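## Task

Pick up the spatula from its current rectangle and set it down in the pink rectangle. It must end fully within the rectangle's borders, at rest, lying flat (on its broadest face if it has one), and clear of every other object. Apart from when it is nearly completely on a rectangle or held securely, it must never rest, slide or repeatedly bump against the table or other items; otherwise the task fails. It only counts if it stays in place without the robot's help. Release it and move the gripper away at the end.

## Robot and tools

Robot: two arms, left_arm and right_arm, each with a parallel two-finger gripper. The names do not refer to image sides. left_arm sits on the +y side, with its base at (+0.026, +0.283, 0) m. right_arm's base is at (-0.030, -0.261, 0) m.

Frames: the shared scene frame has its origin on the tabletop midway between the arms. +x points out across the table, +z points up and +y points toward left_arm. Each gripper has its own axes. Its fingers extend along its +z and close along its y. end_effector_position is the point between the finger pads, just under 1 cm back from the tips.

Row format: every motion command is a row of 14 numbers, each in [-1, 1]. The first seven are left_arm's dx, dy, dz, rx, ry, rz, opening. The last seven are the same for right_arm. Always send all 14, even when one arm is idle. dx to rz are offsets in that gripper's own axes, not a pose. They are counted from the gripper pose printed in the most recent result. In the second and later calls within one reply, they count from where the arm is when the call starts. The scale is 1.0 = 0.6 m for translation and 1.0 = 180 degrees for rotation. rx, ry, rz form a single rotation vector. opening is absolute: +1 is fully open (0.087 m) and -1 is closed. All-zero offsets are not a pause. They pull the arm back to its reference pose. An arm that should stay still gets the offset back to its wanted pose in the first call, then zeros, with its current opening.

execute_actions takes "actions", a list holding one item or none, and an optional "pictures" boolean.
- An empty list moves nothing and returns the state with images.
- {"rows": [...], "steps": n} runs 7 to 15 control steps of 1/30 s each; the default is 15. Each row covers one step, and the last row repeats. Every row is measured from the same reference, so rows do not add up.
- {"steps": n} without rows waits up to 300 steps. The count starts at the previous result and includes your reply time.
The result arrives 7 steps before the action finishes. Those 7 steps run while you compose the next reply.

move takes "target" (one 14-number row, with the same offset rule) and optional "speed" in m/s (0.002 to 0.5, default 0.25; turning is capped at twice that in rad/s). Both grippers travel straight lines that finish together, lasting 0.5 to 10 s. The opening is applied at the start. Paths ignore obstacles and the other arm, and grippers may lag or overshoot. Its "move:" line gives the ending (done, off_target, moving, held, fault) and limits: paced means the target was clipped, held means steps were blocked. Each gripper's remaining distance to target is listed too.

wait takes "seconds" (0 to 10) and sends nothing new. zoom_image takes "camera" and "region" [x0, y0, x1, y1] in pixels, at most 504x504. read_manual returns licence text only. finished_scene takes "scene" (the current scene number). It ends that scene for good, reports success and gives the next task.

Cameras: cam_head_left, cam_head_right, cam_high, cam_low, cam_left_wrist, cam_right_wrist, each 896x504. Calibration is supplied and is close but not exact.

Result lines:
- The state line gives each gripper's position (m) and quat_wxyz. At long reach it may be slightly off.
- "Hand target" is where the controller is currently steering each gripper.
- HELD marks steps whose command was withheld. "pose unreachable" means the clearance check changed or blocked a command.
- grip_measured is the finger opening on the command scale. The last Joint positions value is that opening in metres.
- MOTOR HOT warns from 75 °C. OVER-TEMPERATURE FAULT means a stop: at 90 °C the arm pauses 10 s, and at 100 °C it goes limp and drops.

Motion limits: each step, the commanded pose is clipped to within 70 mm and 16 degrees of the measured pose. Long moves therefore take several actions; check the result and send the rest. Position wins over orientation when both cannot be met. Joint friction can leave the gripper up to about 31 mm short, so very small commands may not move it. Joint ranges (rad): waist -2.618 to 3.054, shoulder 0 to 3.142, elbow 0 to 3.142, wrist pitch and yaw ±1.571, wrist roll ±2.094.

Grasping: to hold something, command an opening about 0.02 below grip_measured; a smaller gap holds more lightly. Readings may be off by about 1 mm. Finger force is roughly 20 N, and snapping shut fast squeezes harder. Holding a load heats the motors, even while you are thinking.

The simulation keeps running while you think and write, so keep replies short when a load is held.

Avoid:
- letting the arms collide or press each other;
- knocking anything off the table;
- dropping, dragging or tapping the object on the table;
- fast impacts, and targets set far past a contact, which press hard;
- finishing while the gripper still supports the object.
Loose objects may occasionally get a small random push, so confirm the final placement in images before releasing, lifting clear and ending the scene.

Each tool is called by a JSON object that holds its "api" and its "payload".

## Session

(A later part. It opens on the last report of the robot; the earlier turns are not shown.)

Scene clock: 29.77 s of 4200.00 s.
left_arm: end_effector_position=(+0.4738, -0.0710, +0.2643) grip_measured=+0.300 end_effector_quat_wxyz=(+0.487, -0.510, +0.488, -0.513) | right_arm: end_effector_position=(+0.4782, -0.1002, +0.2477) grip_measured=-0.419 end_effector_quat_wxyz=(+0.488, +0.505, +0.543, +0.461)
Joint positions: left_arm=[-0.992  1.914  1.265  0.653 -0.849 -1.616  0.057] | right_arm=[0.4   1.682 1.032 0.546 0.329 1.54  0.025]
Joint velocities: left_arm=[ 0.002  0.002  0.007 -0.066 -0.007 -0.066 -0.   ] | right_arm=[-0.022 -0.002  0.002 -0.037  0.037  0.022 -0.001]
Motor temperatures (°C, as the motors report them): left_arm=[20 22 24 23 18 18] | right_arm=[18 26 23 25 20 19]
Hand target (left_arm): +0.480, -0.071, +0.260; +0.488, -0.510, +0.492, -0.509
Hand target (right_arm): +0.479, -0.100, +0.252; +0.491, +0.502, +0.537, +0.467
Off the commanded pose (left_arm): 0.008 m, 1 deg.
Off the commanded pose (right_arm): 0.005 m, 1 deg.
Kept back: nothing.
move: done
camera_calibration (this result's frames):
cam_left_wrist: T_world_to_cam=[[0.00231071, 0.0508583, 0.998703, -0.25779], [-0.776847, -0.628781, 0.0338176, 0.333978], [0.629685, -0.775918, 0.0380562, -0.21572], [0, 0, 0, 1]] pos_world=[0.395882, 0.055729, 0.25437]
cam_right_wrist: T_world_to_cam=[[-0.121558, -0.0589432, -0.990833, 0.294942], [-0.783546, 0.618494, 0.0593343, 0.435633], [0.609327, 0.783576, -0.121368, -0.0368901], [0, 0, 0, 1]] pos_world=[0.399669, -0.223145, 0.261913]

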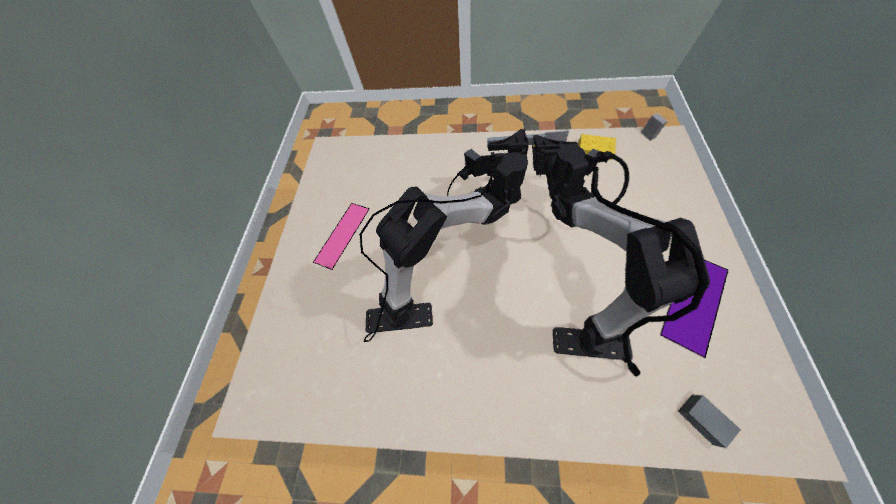

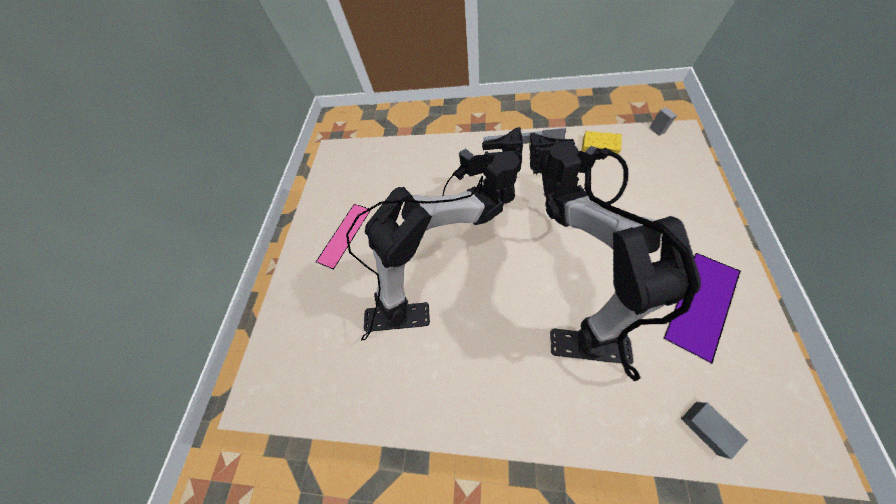

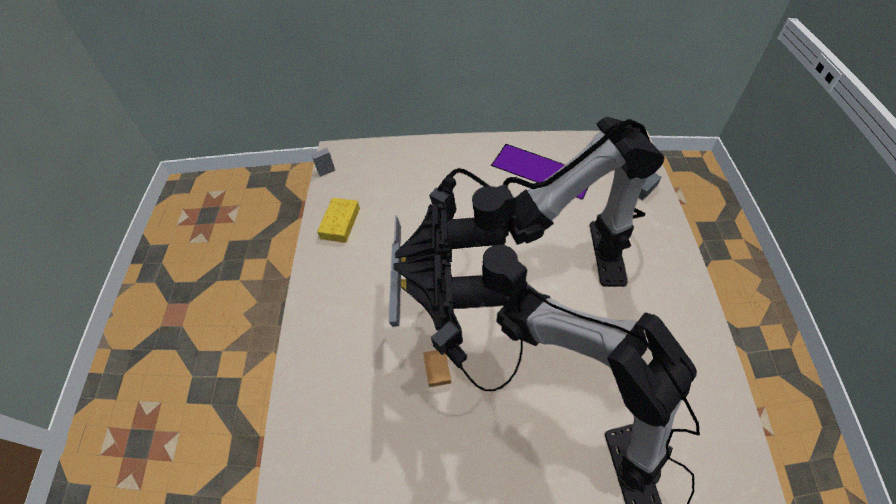

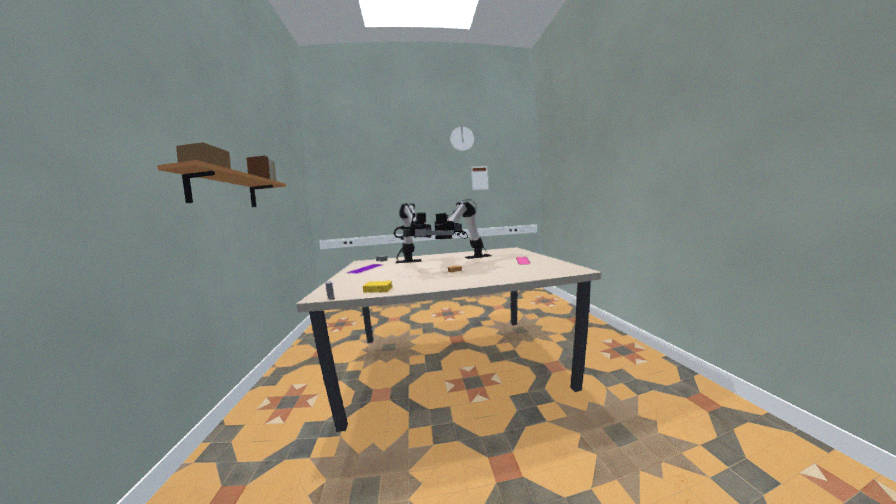

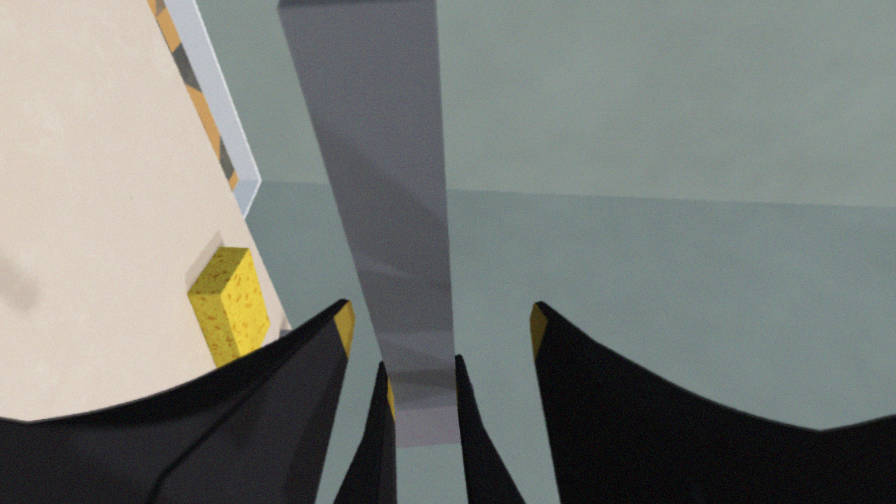

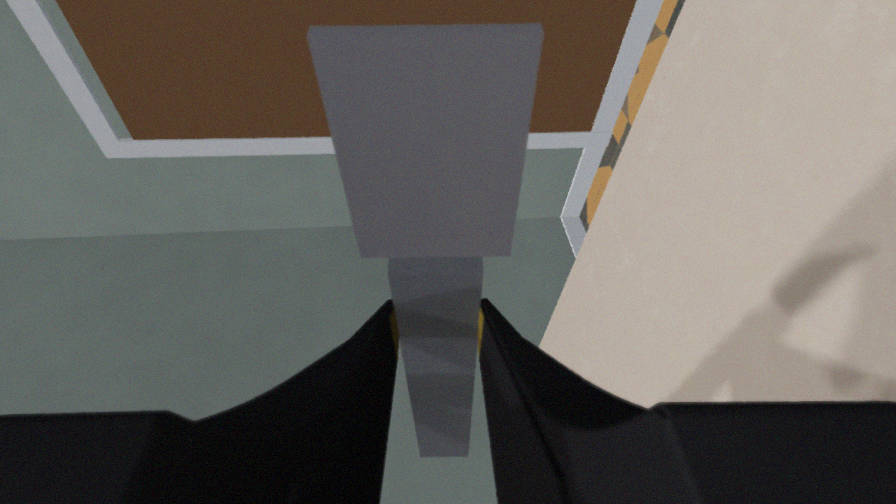

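{"api": "move", "payload": {"target": [0, 0.02, 0.02, 0, 0, 0, 0.3, 0, 0.0075, 0.001, -0.0057, 0, 0.002, -0.48], "speed": 0.05}}

Scene clock: 31.43 s of 4200.00 s.
left_arm: end_effector_position=(+0.4801, -0.0718, +0.2502) grip_measured=+0.300 end_effector_quat_wxyz=(+0.488, -0.510, +0.495, -0.507) | right_arm: end_effector_position=(+0.4779, -0.1003, +0.2451) grip_measured=-0.419 end_effector_quat_wxyz=(+0.486, +0.506, +0.546, +0.458)
Joint positions: left_arm=[-0.982  1.947  1.265  0.667 -0.838 -1.616  0.057] | right_arm=[0.4   1.682 1.032 0.536 0.329 1.54  0.025]
Joint velocities: left_arm=[-0.012 -0.017  0.002  0.051 -0.051  0.037 -0.   ] | right_arm=[-0.007 -0.007 -0.002 -0.037 -0.037  0.007 -0.002]
Motor temperatures (°C, as the motors report them): left_arm=[20 22 24 23 18 18] | right_arm=[18 26 24 26 20 19]
Hand target (left_arm): +0.486, -0.071, +0.252; +0.488, -0.510, +0.488, -0.513
Hand target (right_arm): +0.479, -0.100, +0.252; +0.491, +0.502, +0.537, +0.467
Off the commanded pose (left_arm): 0.006 m, 1 deg.
Off the commanded pose (right_arm): 0.007 m, 2 deg.
Kept back: nothing.
move: done
camera_calibration (this result's frames):
cam_left_wrist: T_world_to_cam=[[0.0139915, 0.037751, 0.999189, -0.250302], [-0.776928, -0.628637, 0.0346301, 0.338677], [0.629434, -0.776782, 0.0205343, -0.215274], [0, 0, 0, 1]] pos_world=[0.402131, 0.0551331, 0.242791]
cam_right_wrist: T_world_to_cam=[[-0.131175, -0.0623372, -0.989397, 0.296235], [-0.782943, 0.618707, 0.0648213, 0.434016], [0.608106, 0.783145, -0.129965, -0.0343084], [0, 0, 0, 1]] pos_world=[0.399532, -0.223194, 0.260502]

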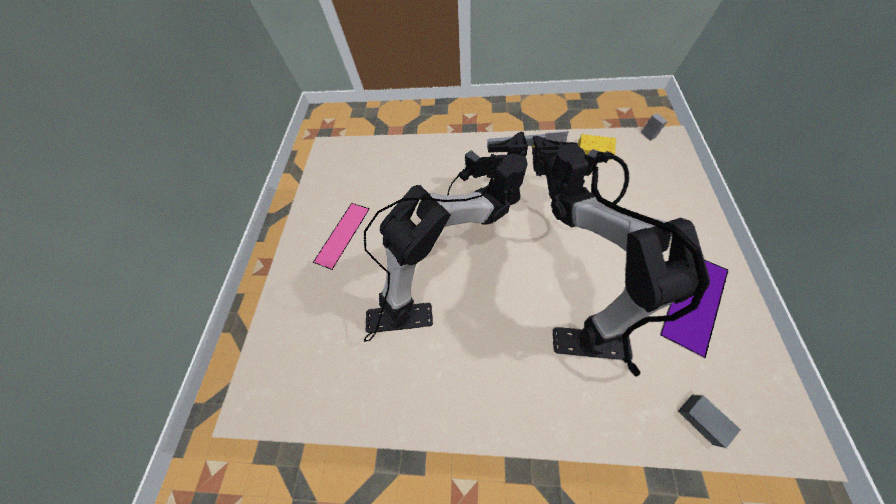

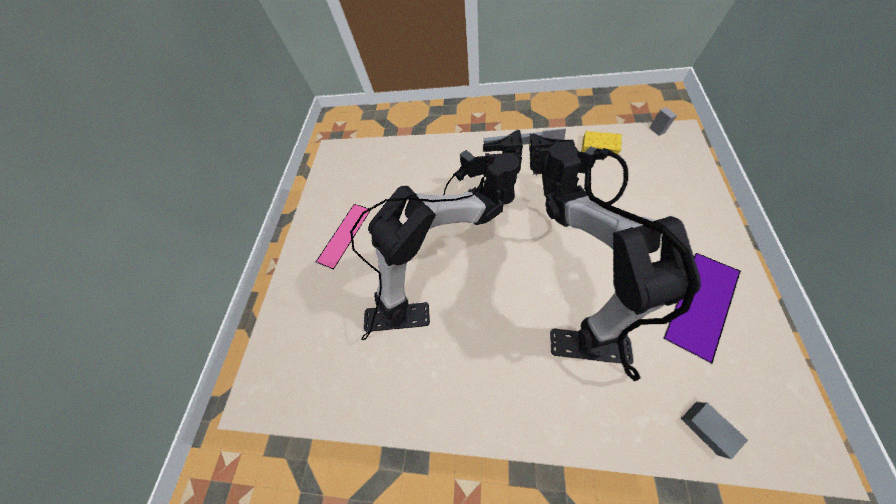

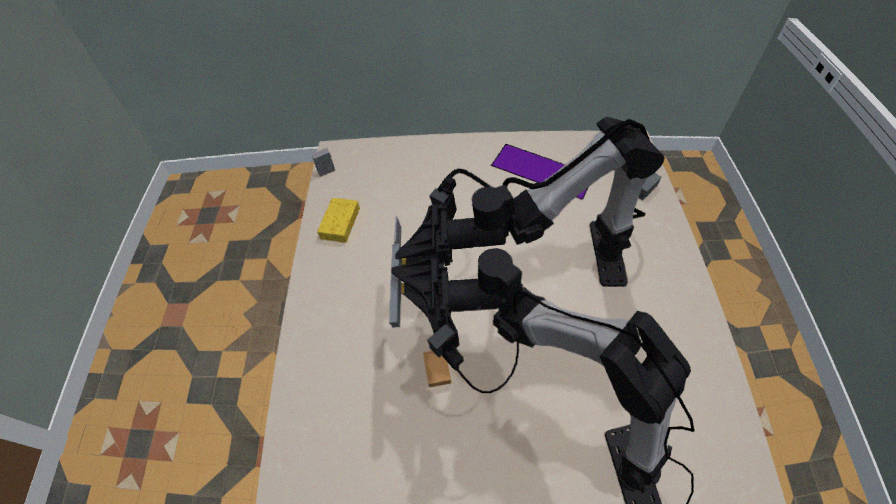

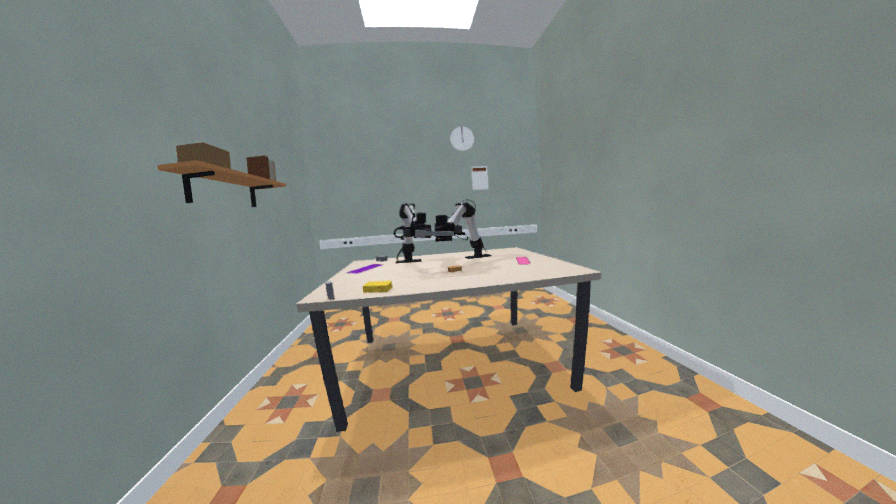

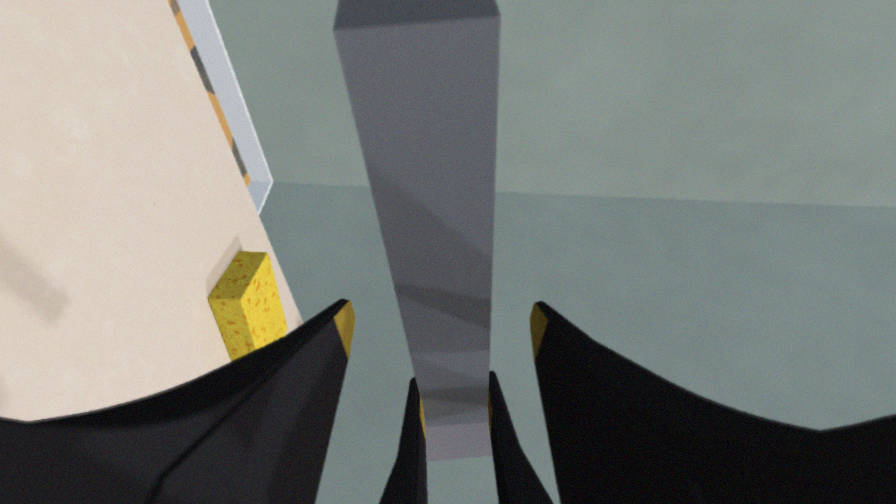

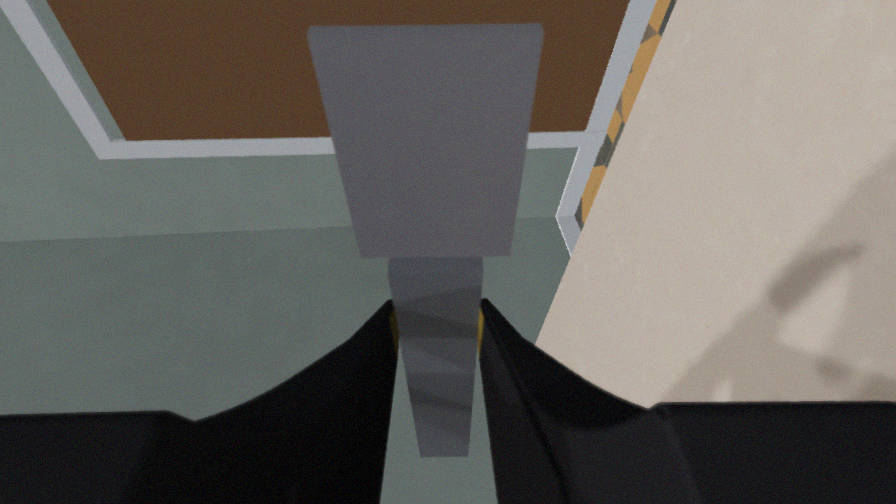

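{"api": "execute_actions", "payload": {"actions": [{"rows": [[0,0,0,0,0,0,-0.5, 0,0.0115,0.002,-0.009,0,0.003,-0.48]], "steps": 15}]}}

{"api": "execute_actions", "payload": {"actions": [{"steps": 12}], "pictures": true}}

Scene clock: 32.00 s of 4200.00 s.
left_arm: end_effector_position=(+0.4801, -0.0718, +0.2509) grip_measured=-0.424 end_effector_quat_wxyz=(+0.487, -0.511, +0.493, -0.509) | right_arm: end_effector_position=(+0.4779, -0.1003, +0.2447) grip_measured=-0.419 end_effector_quat_wxyz=(+0.486, +0.506, +0.547, +0.457)
Joint positions: left_arm=[-0.982  1.947  1.265  0.67  -0.838 -1.619  0.025] | right_arm=[0.4   1.682 1.032 0.534 0.329 1.539 0.025]
Joint velocities: left_arm=[-0.002 -0.002  0.002 -0.007 -0.037  0.066 -0.001] | right_arm=[ 0.012 -0.012 -0.027 -0.007 -0.037 -0.066 -0.001]
Motor temperatures (°C, as the motors report them): left_arm=[20 22 24 23 18 18] | right_arm=[18 26 24 26 20 19]
Steps of this call (steps 1 to 9: nothing new was sent; steps 10 to 17: the first 8 steps of this action). Readings (end_effector_position):
10: left_arm (+0.4801, -0.0718, +0.2506) | right_arm (+0.4779, -0.1003, +0.2451)
11: left_arm (+0.4801, -0.0718, +0.2506) | right_arm (+0.4779, -0.1003, +0.2451)
13: left_arm (+0.4801, -0.0718, +0.2508) | right_arm (+0.4779, -0.1003, +0.2447)
17: the state above

Scene clock: 32.40 s of 4200.00 s.
left_arm: end_effector_position=(+0.4801, -0.0718, +0.2509) grip_measured=-0.424 end_effector_quat_wxyz=(+0.487, -0.511, +0.493, -0.509) | right_arm: end_effector_position=(+0.4779, -0.1003, +0.2447) grip_measured=-0.419 end_effector_quat_wxyz=(+0.486, +0.506, +0.547, +0.457)
Joint positions: left_arm=[-0.982  1.947  1.265  0.67  -0.838 -1.619  0.025] | right_arm=[0.4   1.682 1.032 0.534 0.329 1.539 0.025]
Joint velocities: left_arm=[ 0.002  0.002 -0.007 -0.081 -0.022  0.007 -0.001] | right_arm=[ 0.002 -0.012 -0.017 -0.066  0.022  0.022  0.001]
Motor temperatures (°C, as the motors report them): left_arm=[20 23 24 23 18 18] | right_arm=[18 26 24 26 20 19]
Hand target (left_arm): +0.480, -0.072, +0.250; +0.488, -0.510, +0.495, -0.507
Hand target (right_arm): +0.480, -0.100, +0.252; +0.491, +0.502, +0.537, +0.467
Off the commanded pose (left_arm): 0.001 m, 0 deg.
Off the commanded pose (right_arm): 0.007 m, 2 deg.
Kept back: nothing.
Steps of this call (steps 1 to 7: the last 7 steps of your previous action; steps 8 to 12: nothing new was sent). Readings (end_effector_position):
1: left_arm (+0.4801, -0.0718, +0.2509) | right_arm (+0.4779, -0.1003, +0.2447)
2: left_arm (+0.4801, -0.0718, +0.2509) | right_arm (+0.4779, -0.1003, +0.2447)
4: left_arm (+0.4801, -0.0718, +0.2509) | right_arm (+0.4779, -0.1003, +0.2447)
8: left_arm (+0.4801, -0.0718, +0.2509) | right_arm (+0.4779, -0.1003, +0.2447)
12: the state above
camera_calibration (this result's frames):
cam_left_wrist: T_world_to_cam=[[0.0122459, 0.0424083, 0.999025, -0.24979], [-0.777215, -0.628193, 0.0361936, 0.338379], [0.629116, -0.776901, 0.0252676, -0.216373], [0, 0, 0, 1]] pos_world=[0.402176, 0.0550603, 0.242766]
cam_right_wrist: T_world_to_cam=[[-0.132582, -0.0639814, -0.989105, 0.296237], [-0.782928, 0.618716, 0.0649229, 0.433986], [0.607821, 0.783005, -0.132123, -0.0336699], [0, 0, 0, 1]] pos_world=[0.39952, -0.223197, 0.260385]

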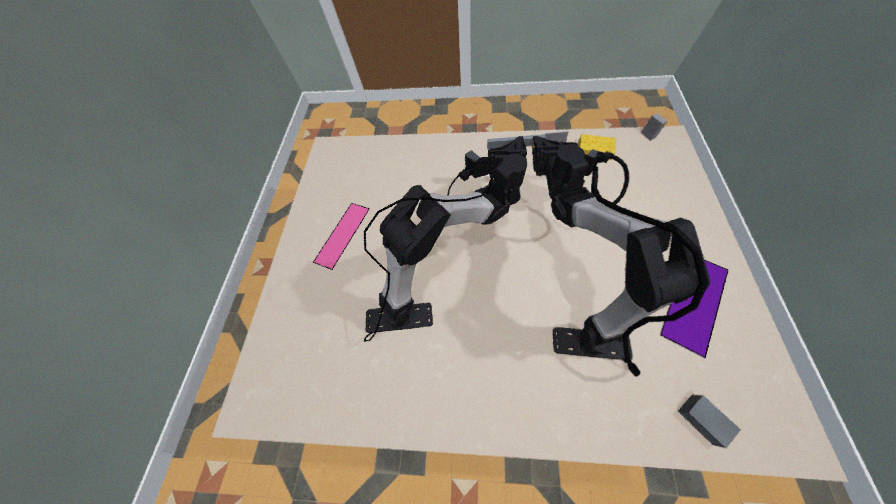

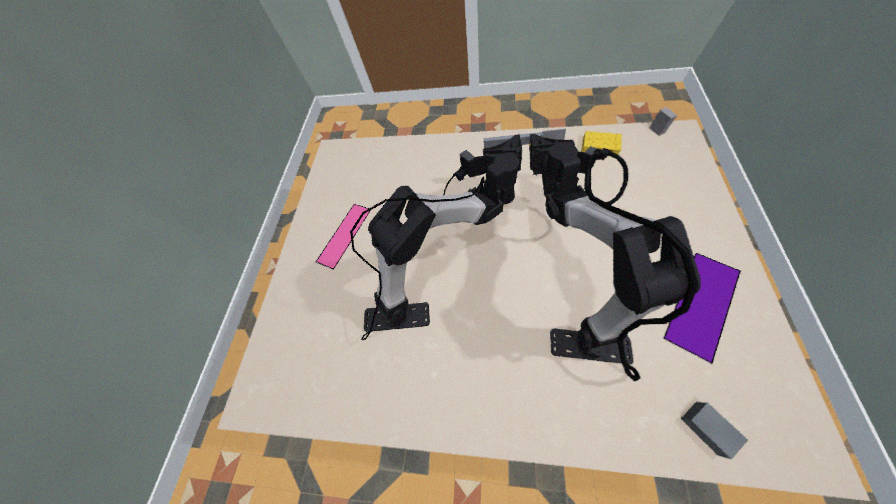

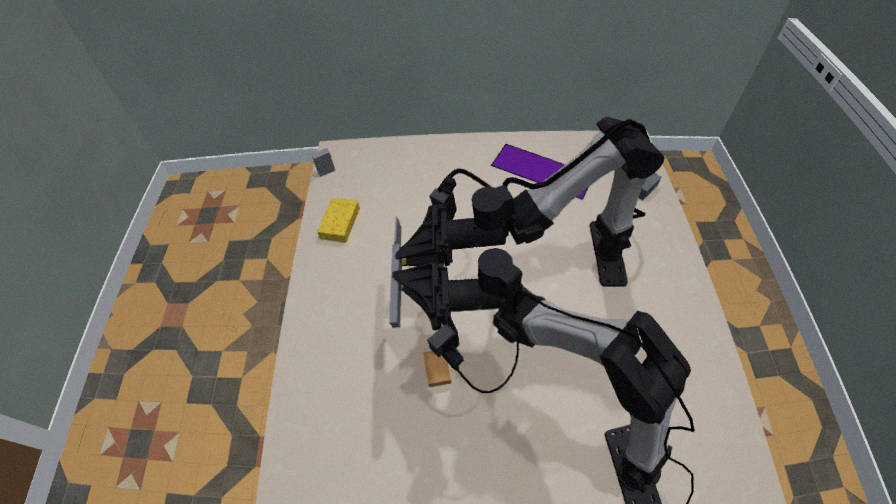

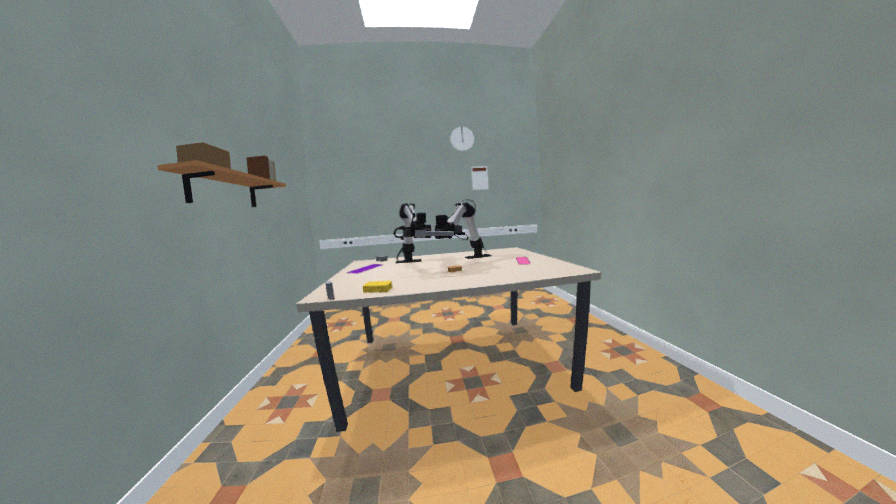

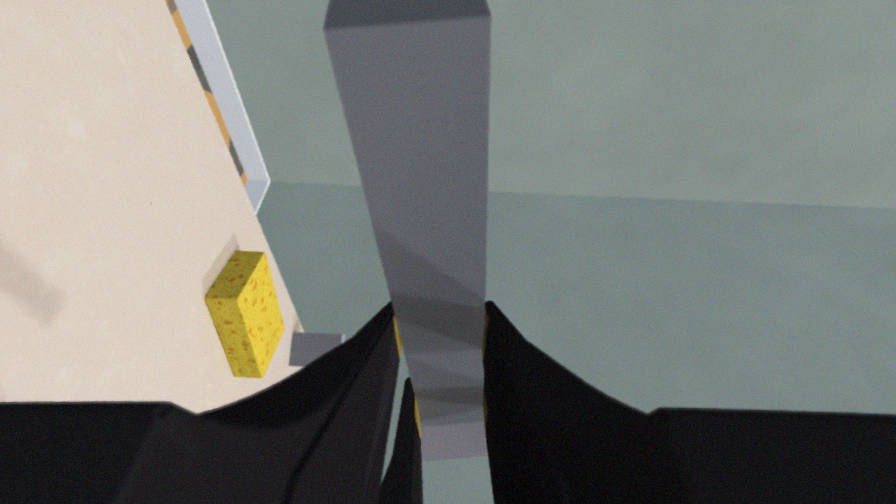

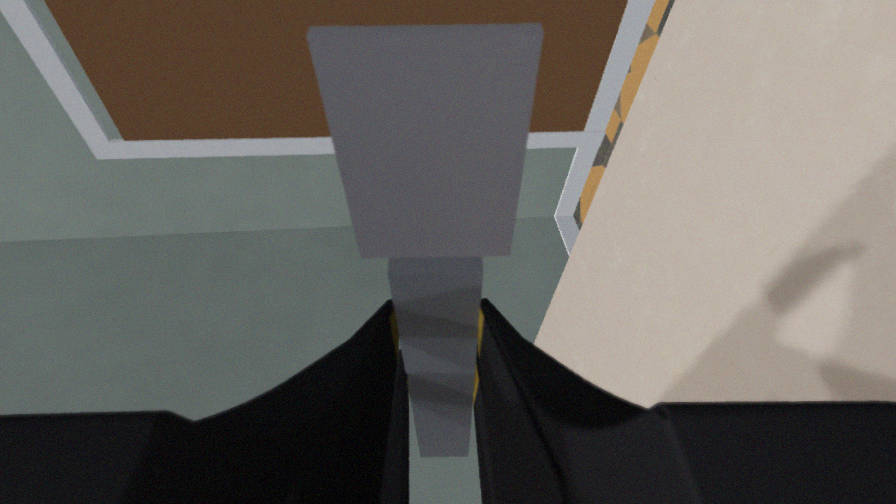

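{"api": "execute_actions", "payload": {"actions": [{"rows": [[0,0,0,0,0,0,-0.48, 0,0.0115,0.002,-0.009,0,0.003,0.6]], "steps": 12}]}}

{"api": "move", "payload": {"target": [0, 0, 0, 0, 0, 0, -0.48, -0.05, 0, -0.15, 0, 0, 0, 0.6], "speed": 0.2}}

Scene clock: 32.80 s of 4200.00 s.
left_arm: end_effector_position=(+0.4800, -0.0718, +0.2481) grip_measured=-0.431 end_effector_quat_wxyz=(+0.488, -0.510, +0.498, -0.504) | right_arm: end_effector_position=(+0.4783, -0.1002, +0.2483) grip_measured=+0.597 end_effector_quat_wxyz=(+0.489, +0.504, +0.542, +0.462)
Joint positions: left_arm=[-0.982  1.947  1.265  0.657 -0.838 -1.617  0.025] | right_arm=[0.4   1.682 1.032 0.548 0.329 1.539 0.07 ]
Joint velocities: left_arm=[-0.007 -0.007 -0.012 -0.095  0.051  0.022 -0.   ] | right_arm=[-0.017 -0.002  0.007  0.066 -0.037 -0.007  0.005]
Motor temperatures (°C, as the motors report them): left_arm=[20 23 24 23 18 18] | right_arm=[18 26 24 26 20 19]
Steps of this call (steps 1 to 7: nothing new was sent; steps 8 to 12: the first 5 steps of this action). Readings (end_effector_position):
8: left_arm (+0.4801, -0.0718, +0.2508) | right_arm (+0.4779, -0.1003, +0.2449)
9: left_arm (+0.4801, -0.0718, +0.2501) | right_arm (+0.4780, -0.1003, +0.2460)
11: left_arm (+0.4800, -0.0718, +0.2483) | right_arm (+0.4782, -0.1002, +0.2479)
12: the state above

Scene clock: 34.13 s of 4200.00 s.
left_arm: end_effector_position=(+0.4800, -0.0717, +0.2430) grip_measured=-0.431 end_effector_quat_wxyz=(+0.489, -0.509, +0.506, -0.496) | right_arm: end_effector_position=(+0.3933, -0.1302, +0.2643) grip_measured=+0.600 end_effector_quat_wxyz=(+0.492, +0.501, +0.537, +0.468)
Joint positions: left_arm=[-0.982  1.947  1.265  0.635 -0.838 -1.614  0.025] | right_arm=[0.4   1.308 0.738 0.487 0.329 1.539 0.07 ]
Joint velocities: left_arm=[ 0.012  0.002 -0.007  0.007  0.007 -0.037 -0.001] | right_arm=[-0.012  0.002  0.027  0.037 -0.022 -0.022 -0.   ]
Motor temperatures (°C, as the motors report them): left_arm=[20 23 24 23 18 18] | right_arm=[18 26 24 26 20 19]
Hand target (left_arm): +0.480, -0.072, +0.247; +0.488, -0.510, +0.500, -0.502
Hand target (right_arm): +0.389, -0.130, +0.260; +0.490, +0.503, +0.540, +0.464
Off your previous action's commanded pose (left_arm): 0.004 m, 1 deg at its last step (step 7 of this call).
Off your previous action's commanded pose (right_arm): 0.002 m, 1 deg at its last step (step 7 of this call).
Off the commanded pose (left_arm): 0.004 m, 1 deg.
Off the commanded pose (right_arm): 0.006 m, 1 deg.
Kept back: nothing.
move: done
camera_calibration (this result's frames):
cam_left_wrist: T_world_to_cam=[[0.035319, 0.0119461, 0.999305, -0.255218], [-0.776449, -0.629209, 0.0349643, 0.338511], [0.629189, -0.777144, -0.0129475, -0.206786], [0, 0, 0, 1]] pos_world=[0.401958, 0.0553403, 0.240528]
cam_right_wrist: T_world_to_cam=[[-0.102271, -0.0532839, -0.993329, 0.293055], [-0.784648, 0.618109, 0.047629, 0.390142], [0.611447, 0.784285, -0.105023, 0.0352615], [0, 0, 0, 1]] pos_world=[0.314534, -0.25319, 0.276221]

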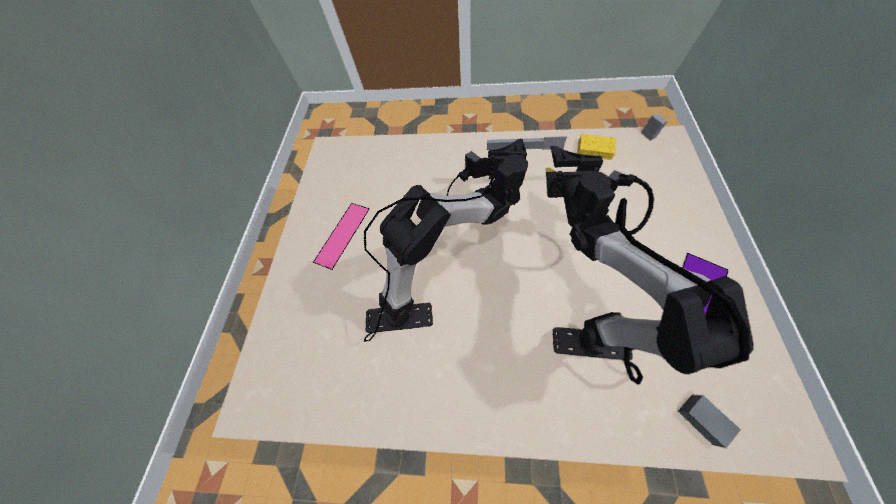

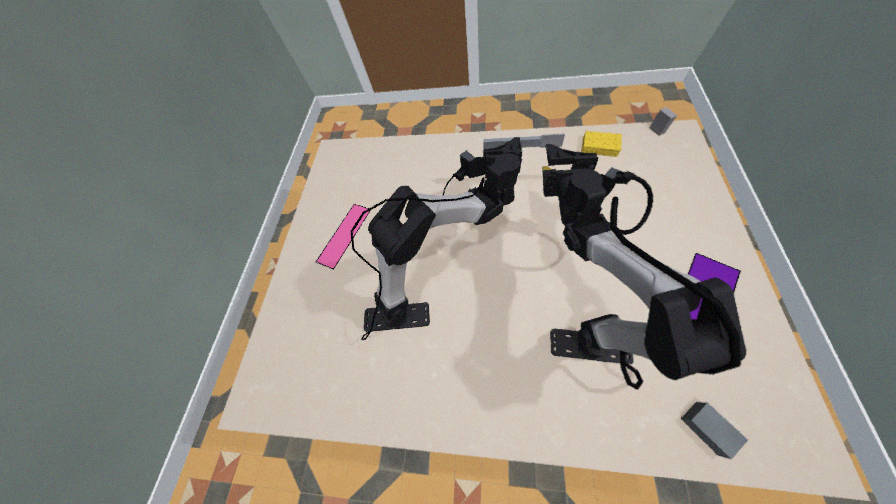

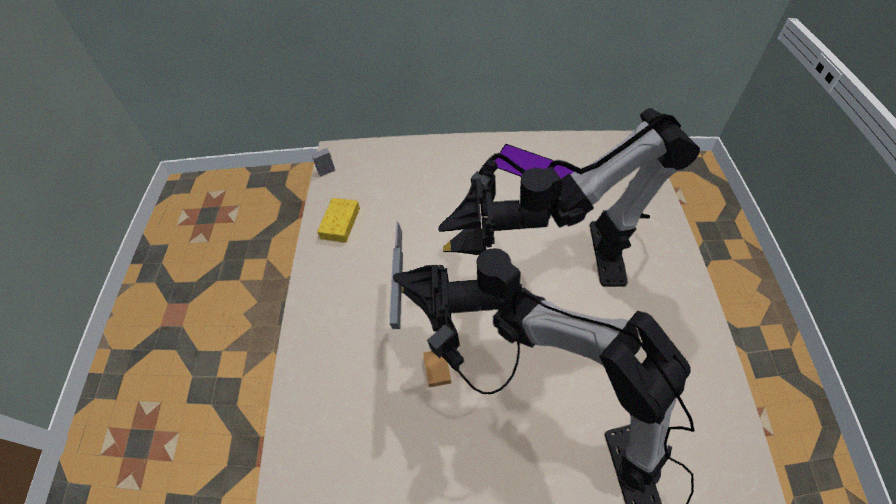

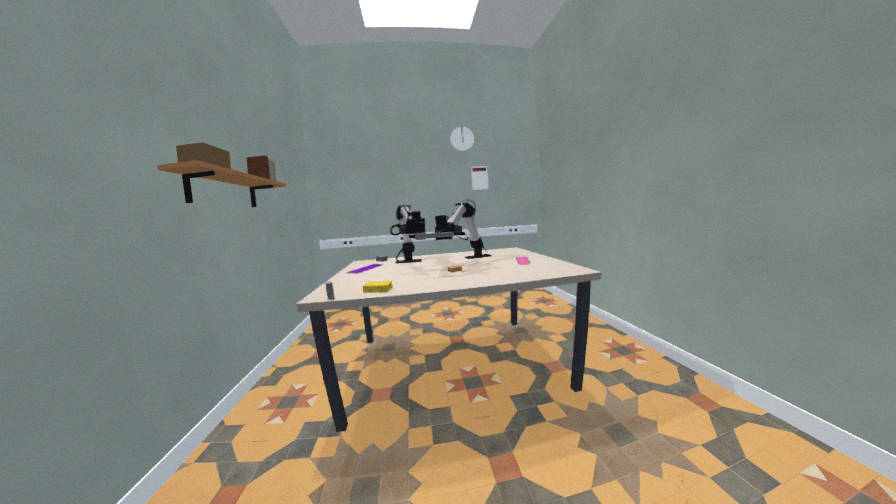

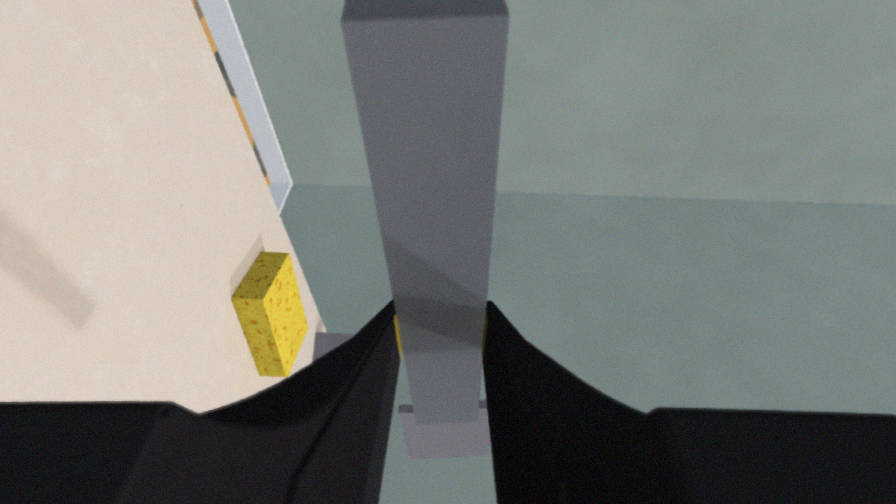

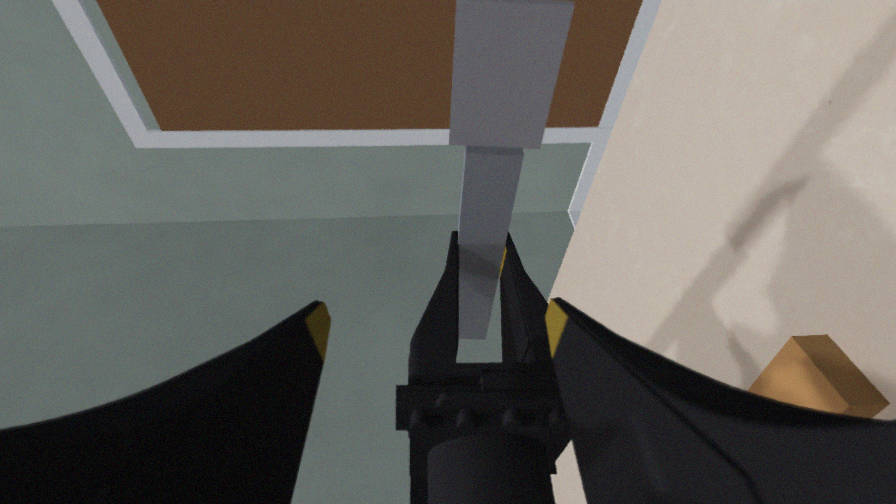

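{"api": "move", "payload": {"target": [-0.990, 0.2025, -0.2405, -0.3254, 0.4528, 0.4697, -0.48, 0, 0, 0, 0, 0, 0, 0.6], "speed": 0.3}}

Scene clock: 40.63 s of 4200.00 s.
left_arm: end_effector_position=(+0.3356, +0.5210, +0.1224) grip_measured=-0.431 end_effector_quat_wxyz=(+0.010, +0.167, +0.986, +0.005) | right_arm: end_effector_position=(+0.3933, -0.1302, +0.2640) grip_measured=+0.600 end_effector_quat_wxyz=(+0.492, +0.502, +0.537, +0.467)
Joint positions: left_arm=[ 0.434  2.129  2.028 -1.45   0.006  0.909  0.025] | right_arm=[0.4   1.308 0.738 0.485 0.329 1.539 0.07 ]
Joint velocities: left_arm=[-0.007  0.017  0.017 -0.022  0.007 -0.066 -0.   ] | right_arm=[-0.002  0.007  0.002  0.022 -0.051 -0.037 -0.001]
Motor temperatures (°C, as the motors report them): left_arm=[20 24 25 23 18 18] | right_arm=[18 26 24 27 20 19]
Hand target (left_arm): +0.333, +0.526, +0.124; +0.001, +0.167, +0.986, +0.008
Hand target (right_arm): +0.393, -0.130, +0.264; +0.492, +0.501, +0.537, +0.468
Off the commanded pose (left_arm): 0.002 m, 1 deg.
Off the commanded pose (right_arm): 0.000 m, 0 deg.
Kept back: nothing.
move: done
camera_calibration (this result's frames):
cam_left_wrist: T_world_to_cam=[[-0.326609, -0.945003, -0.0171806, 0.607763], [-0.614719, 0.19858, 0.763339, 0.028852], [-0.717946, 0.259875, -0.645769, 0.332343], [0, 0, 0, 1]] pos_world=[0.454842, 0.482241, 0.203035]
cam_right_wrist: T_world_to_cam=[[-0.103342, -0.0536622, -0.993197, 0.293102], [-0.784597, 0.618127, 0.0482403, 0.389962], [0.611333, 0.784245, -0.105982, 0.0355454], [0, 0, 0, 1]] pos_world=[0.314523, -0.253194, 0.276064]

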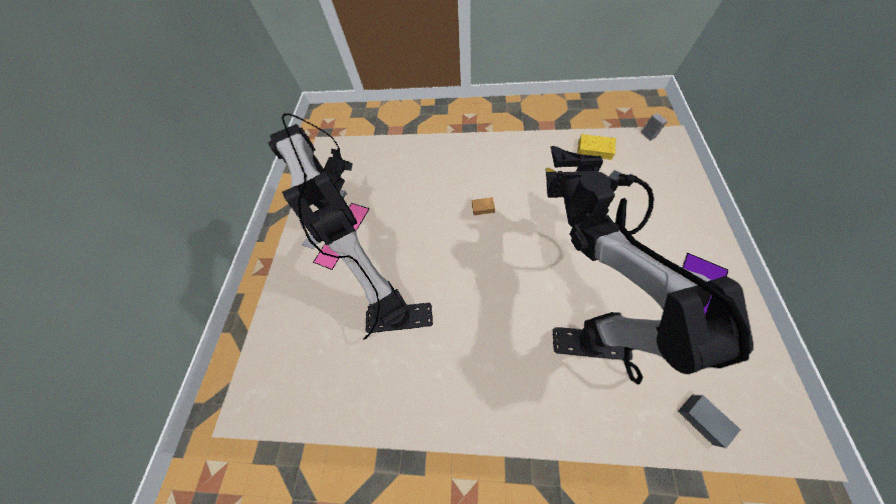

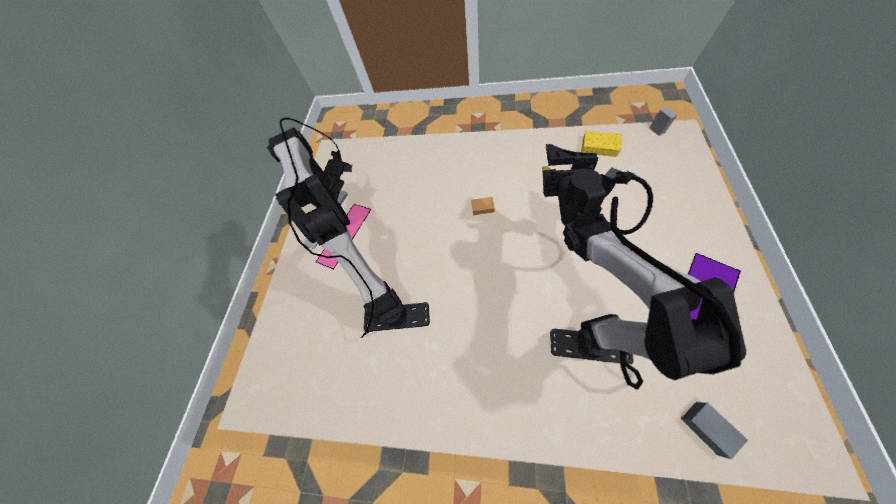

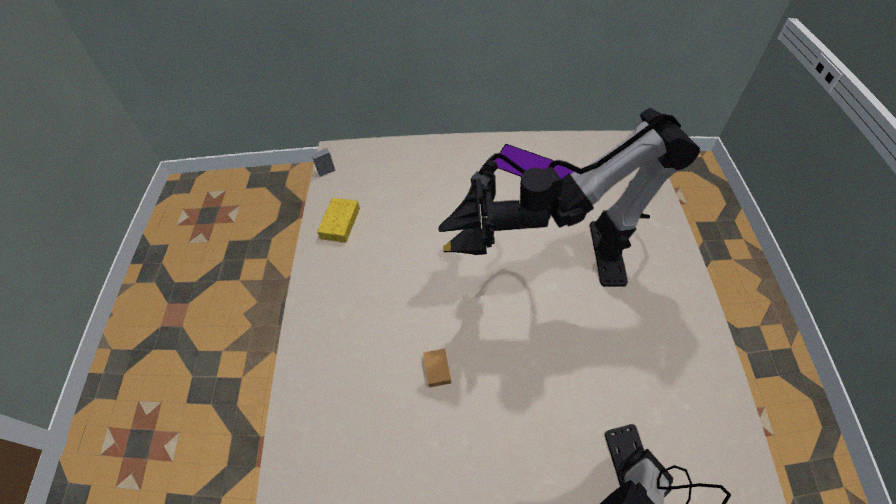

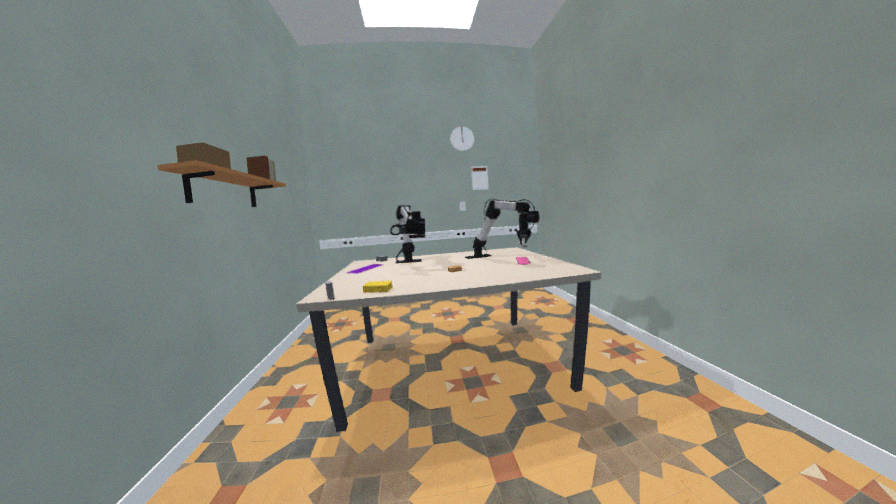

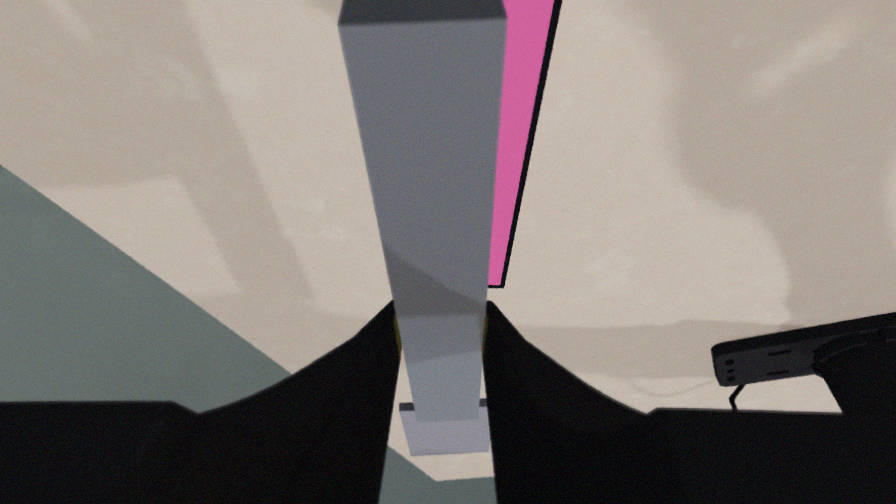

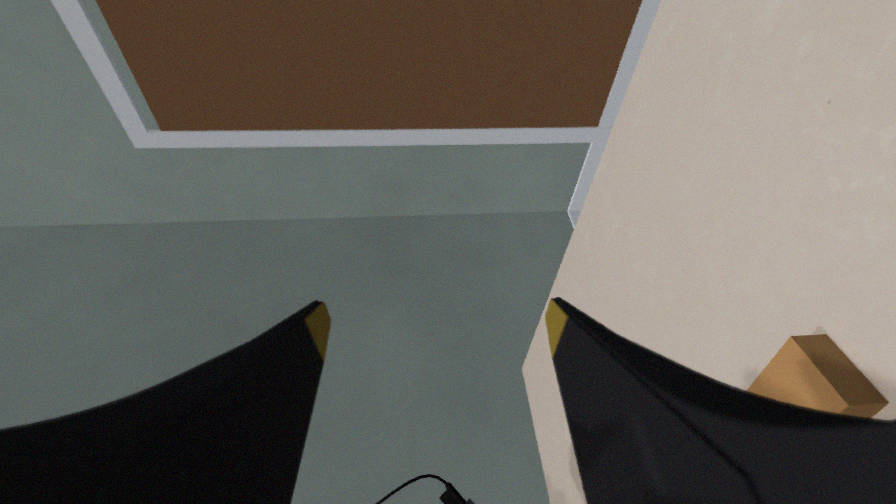

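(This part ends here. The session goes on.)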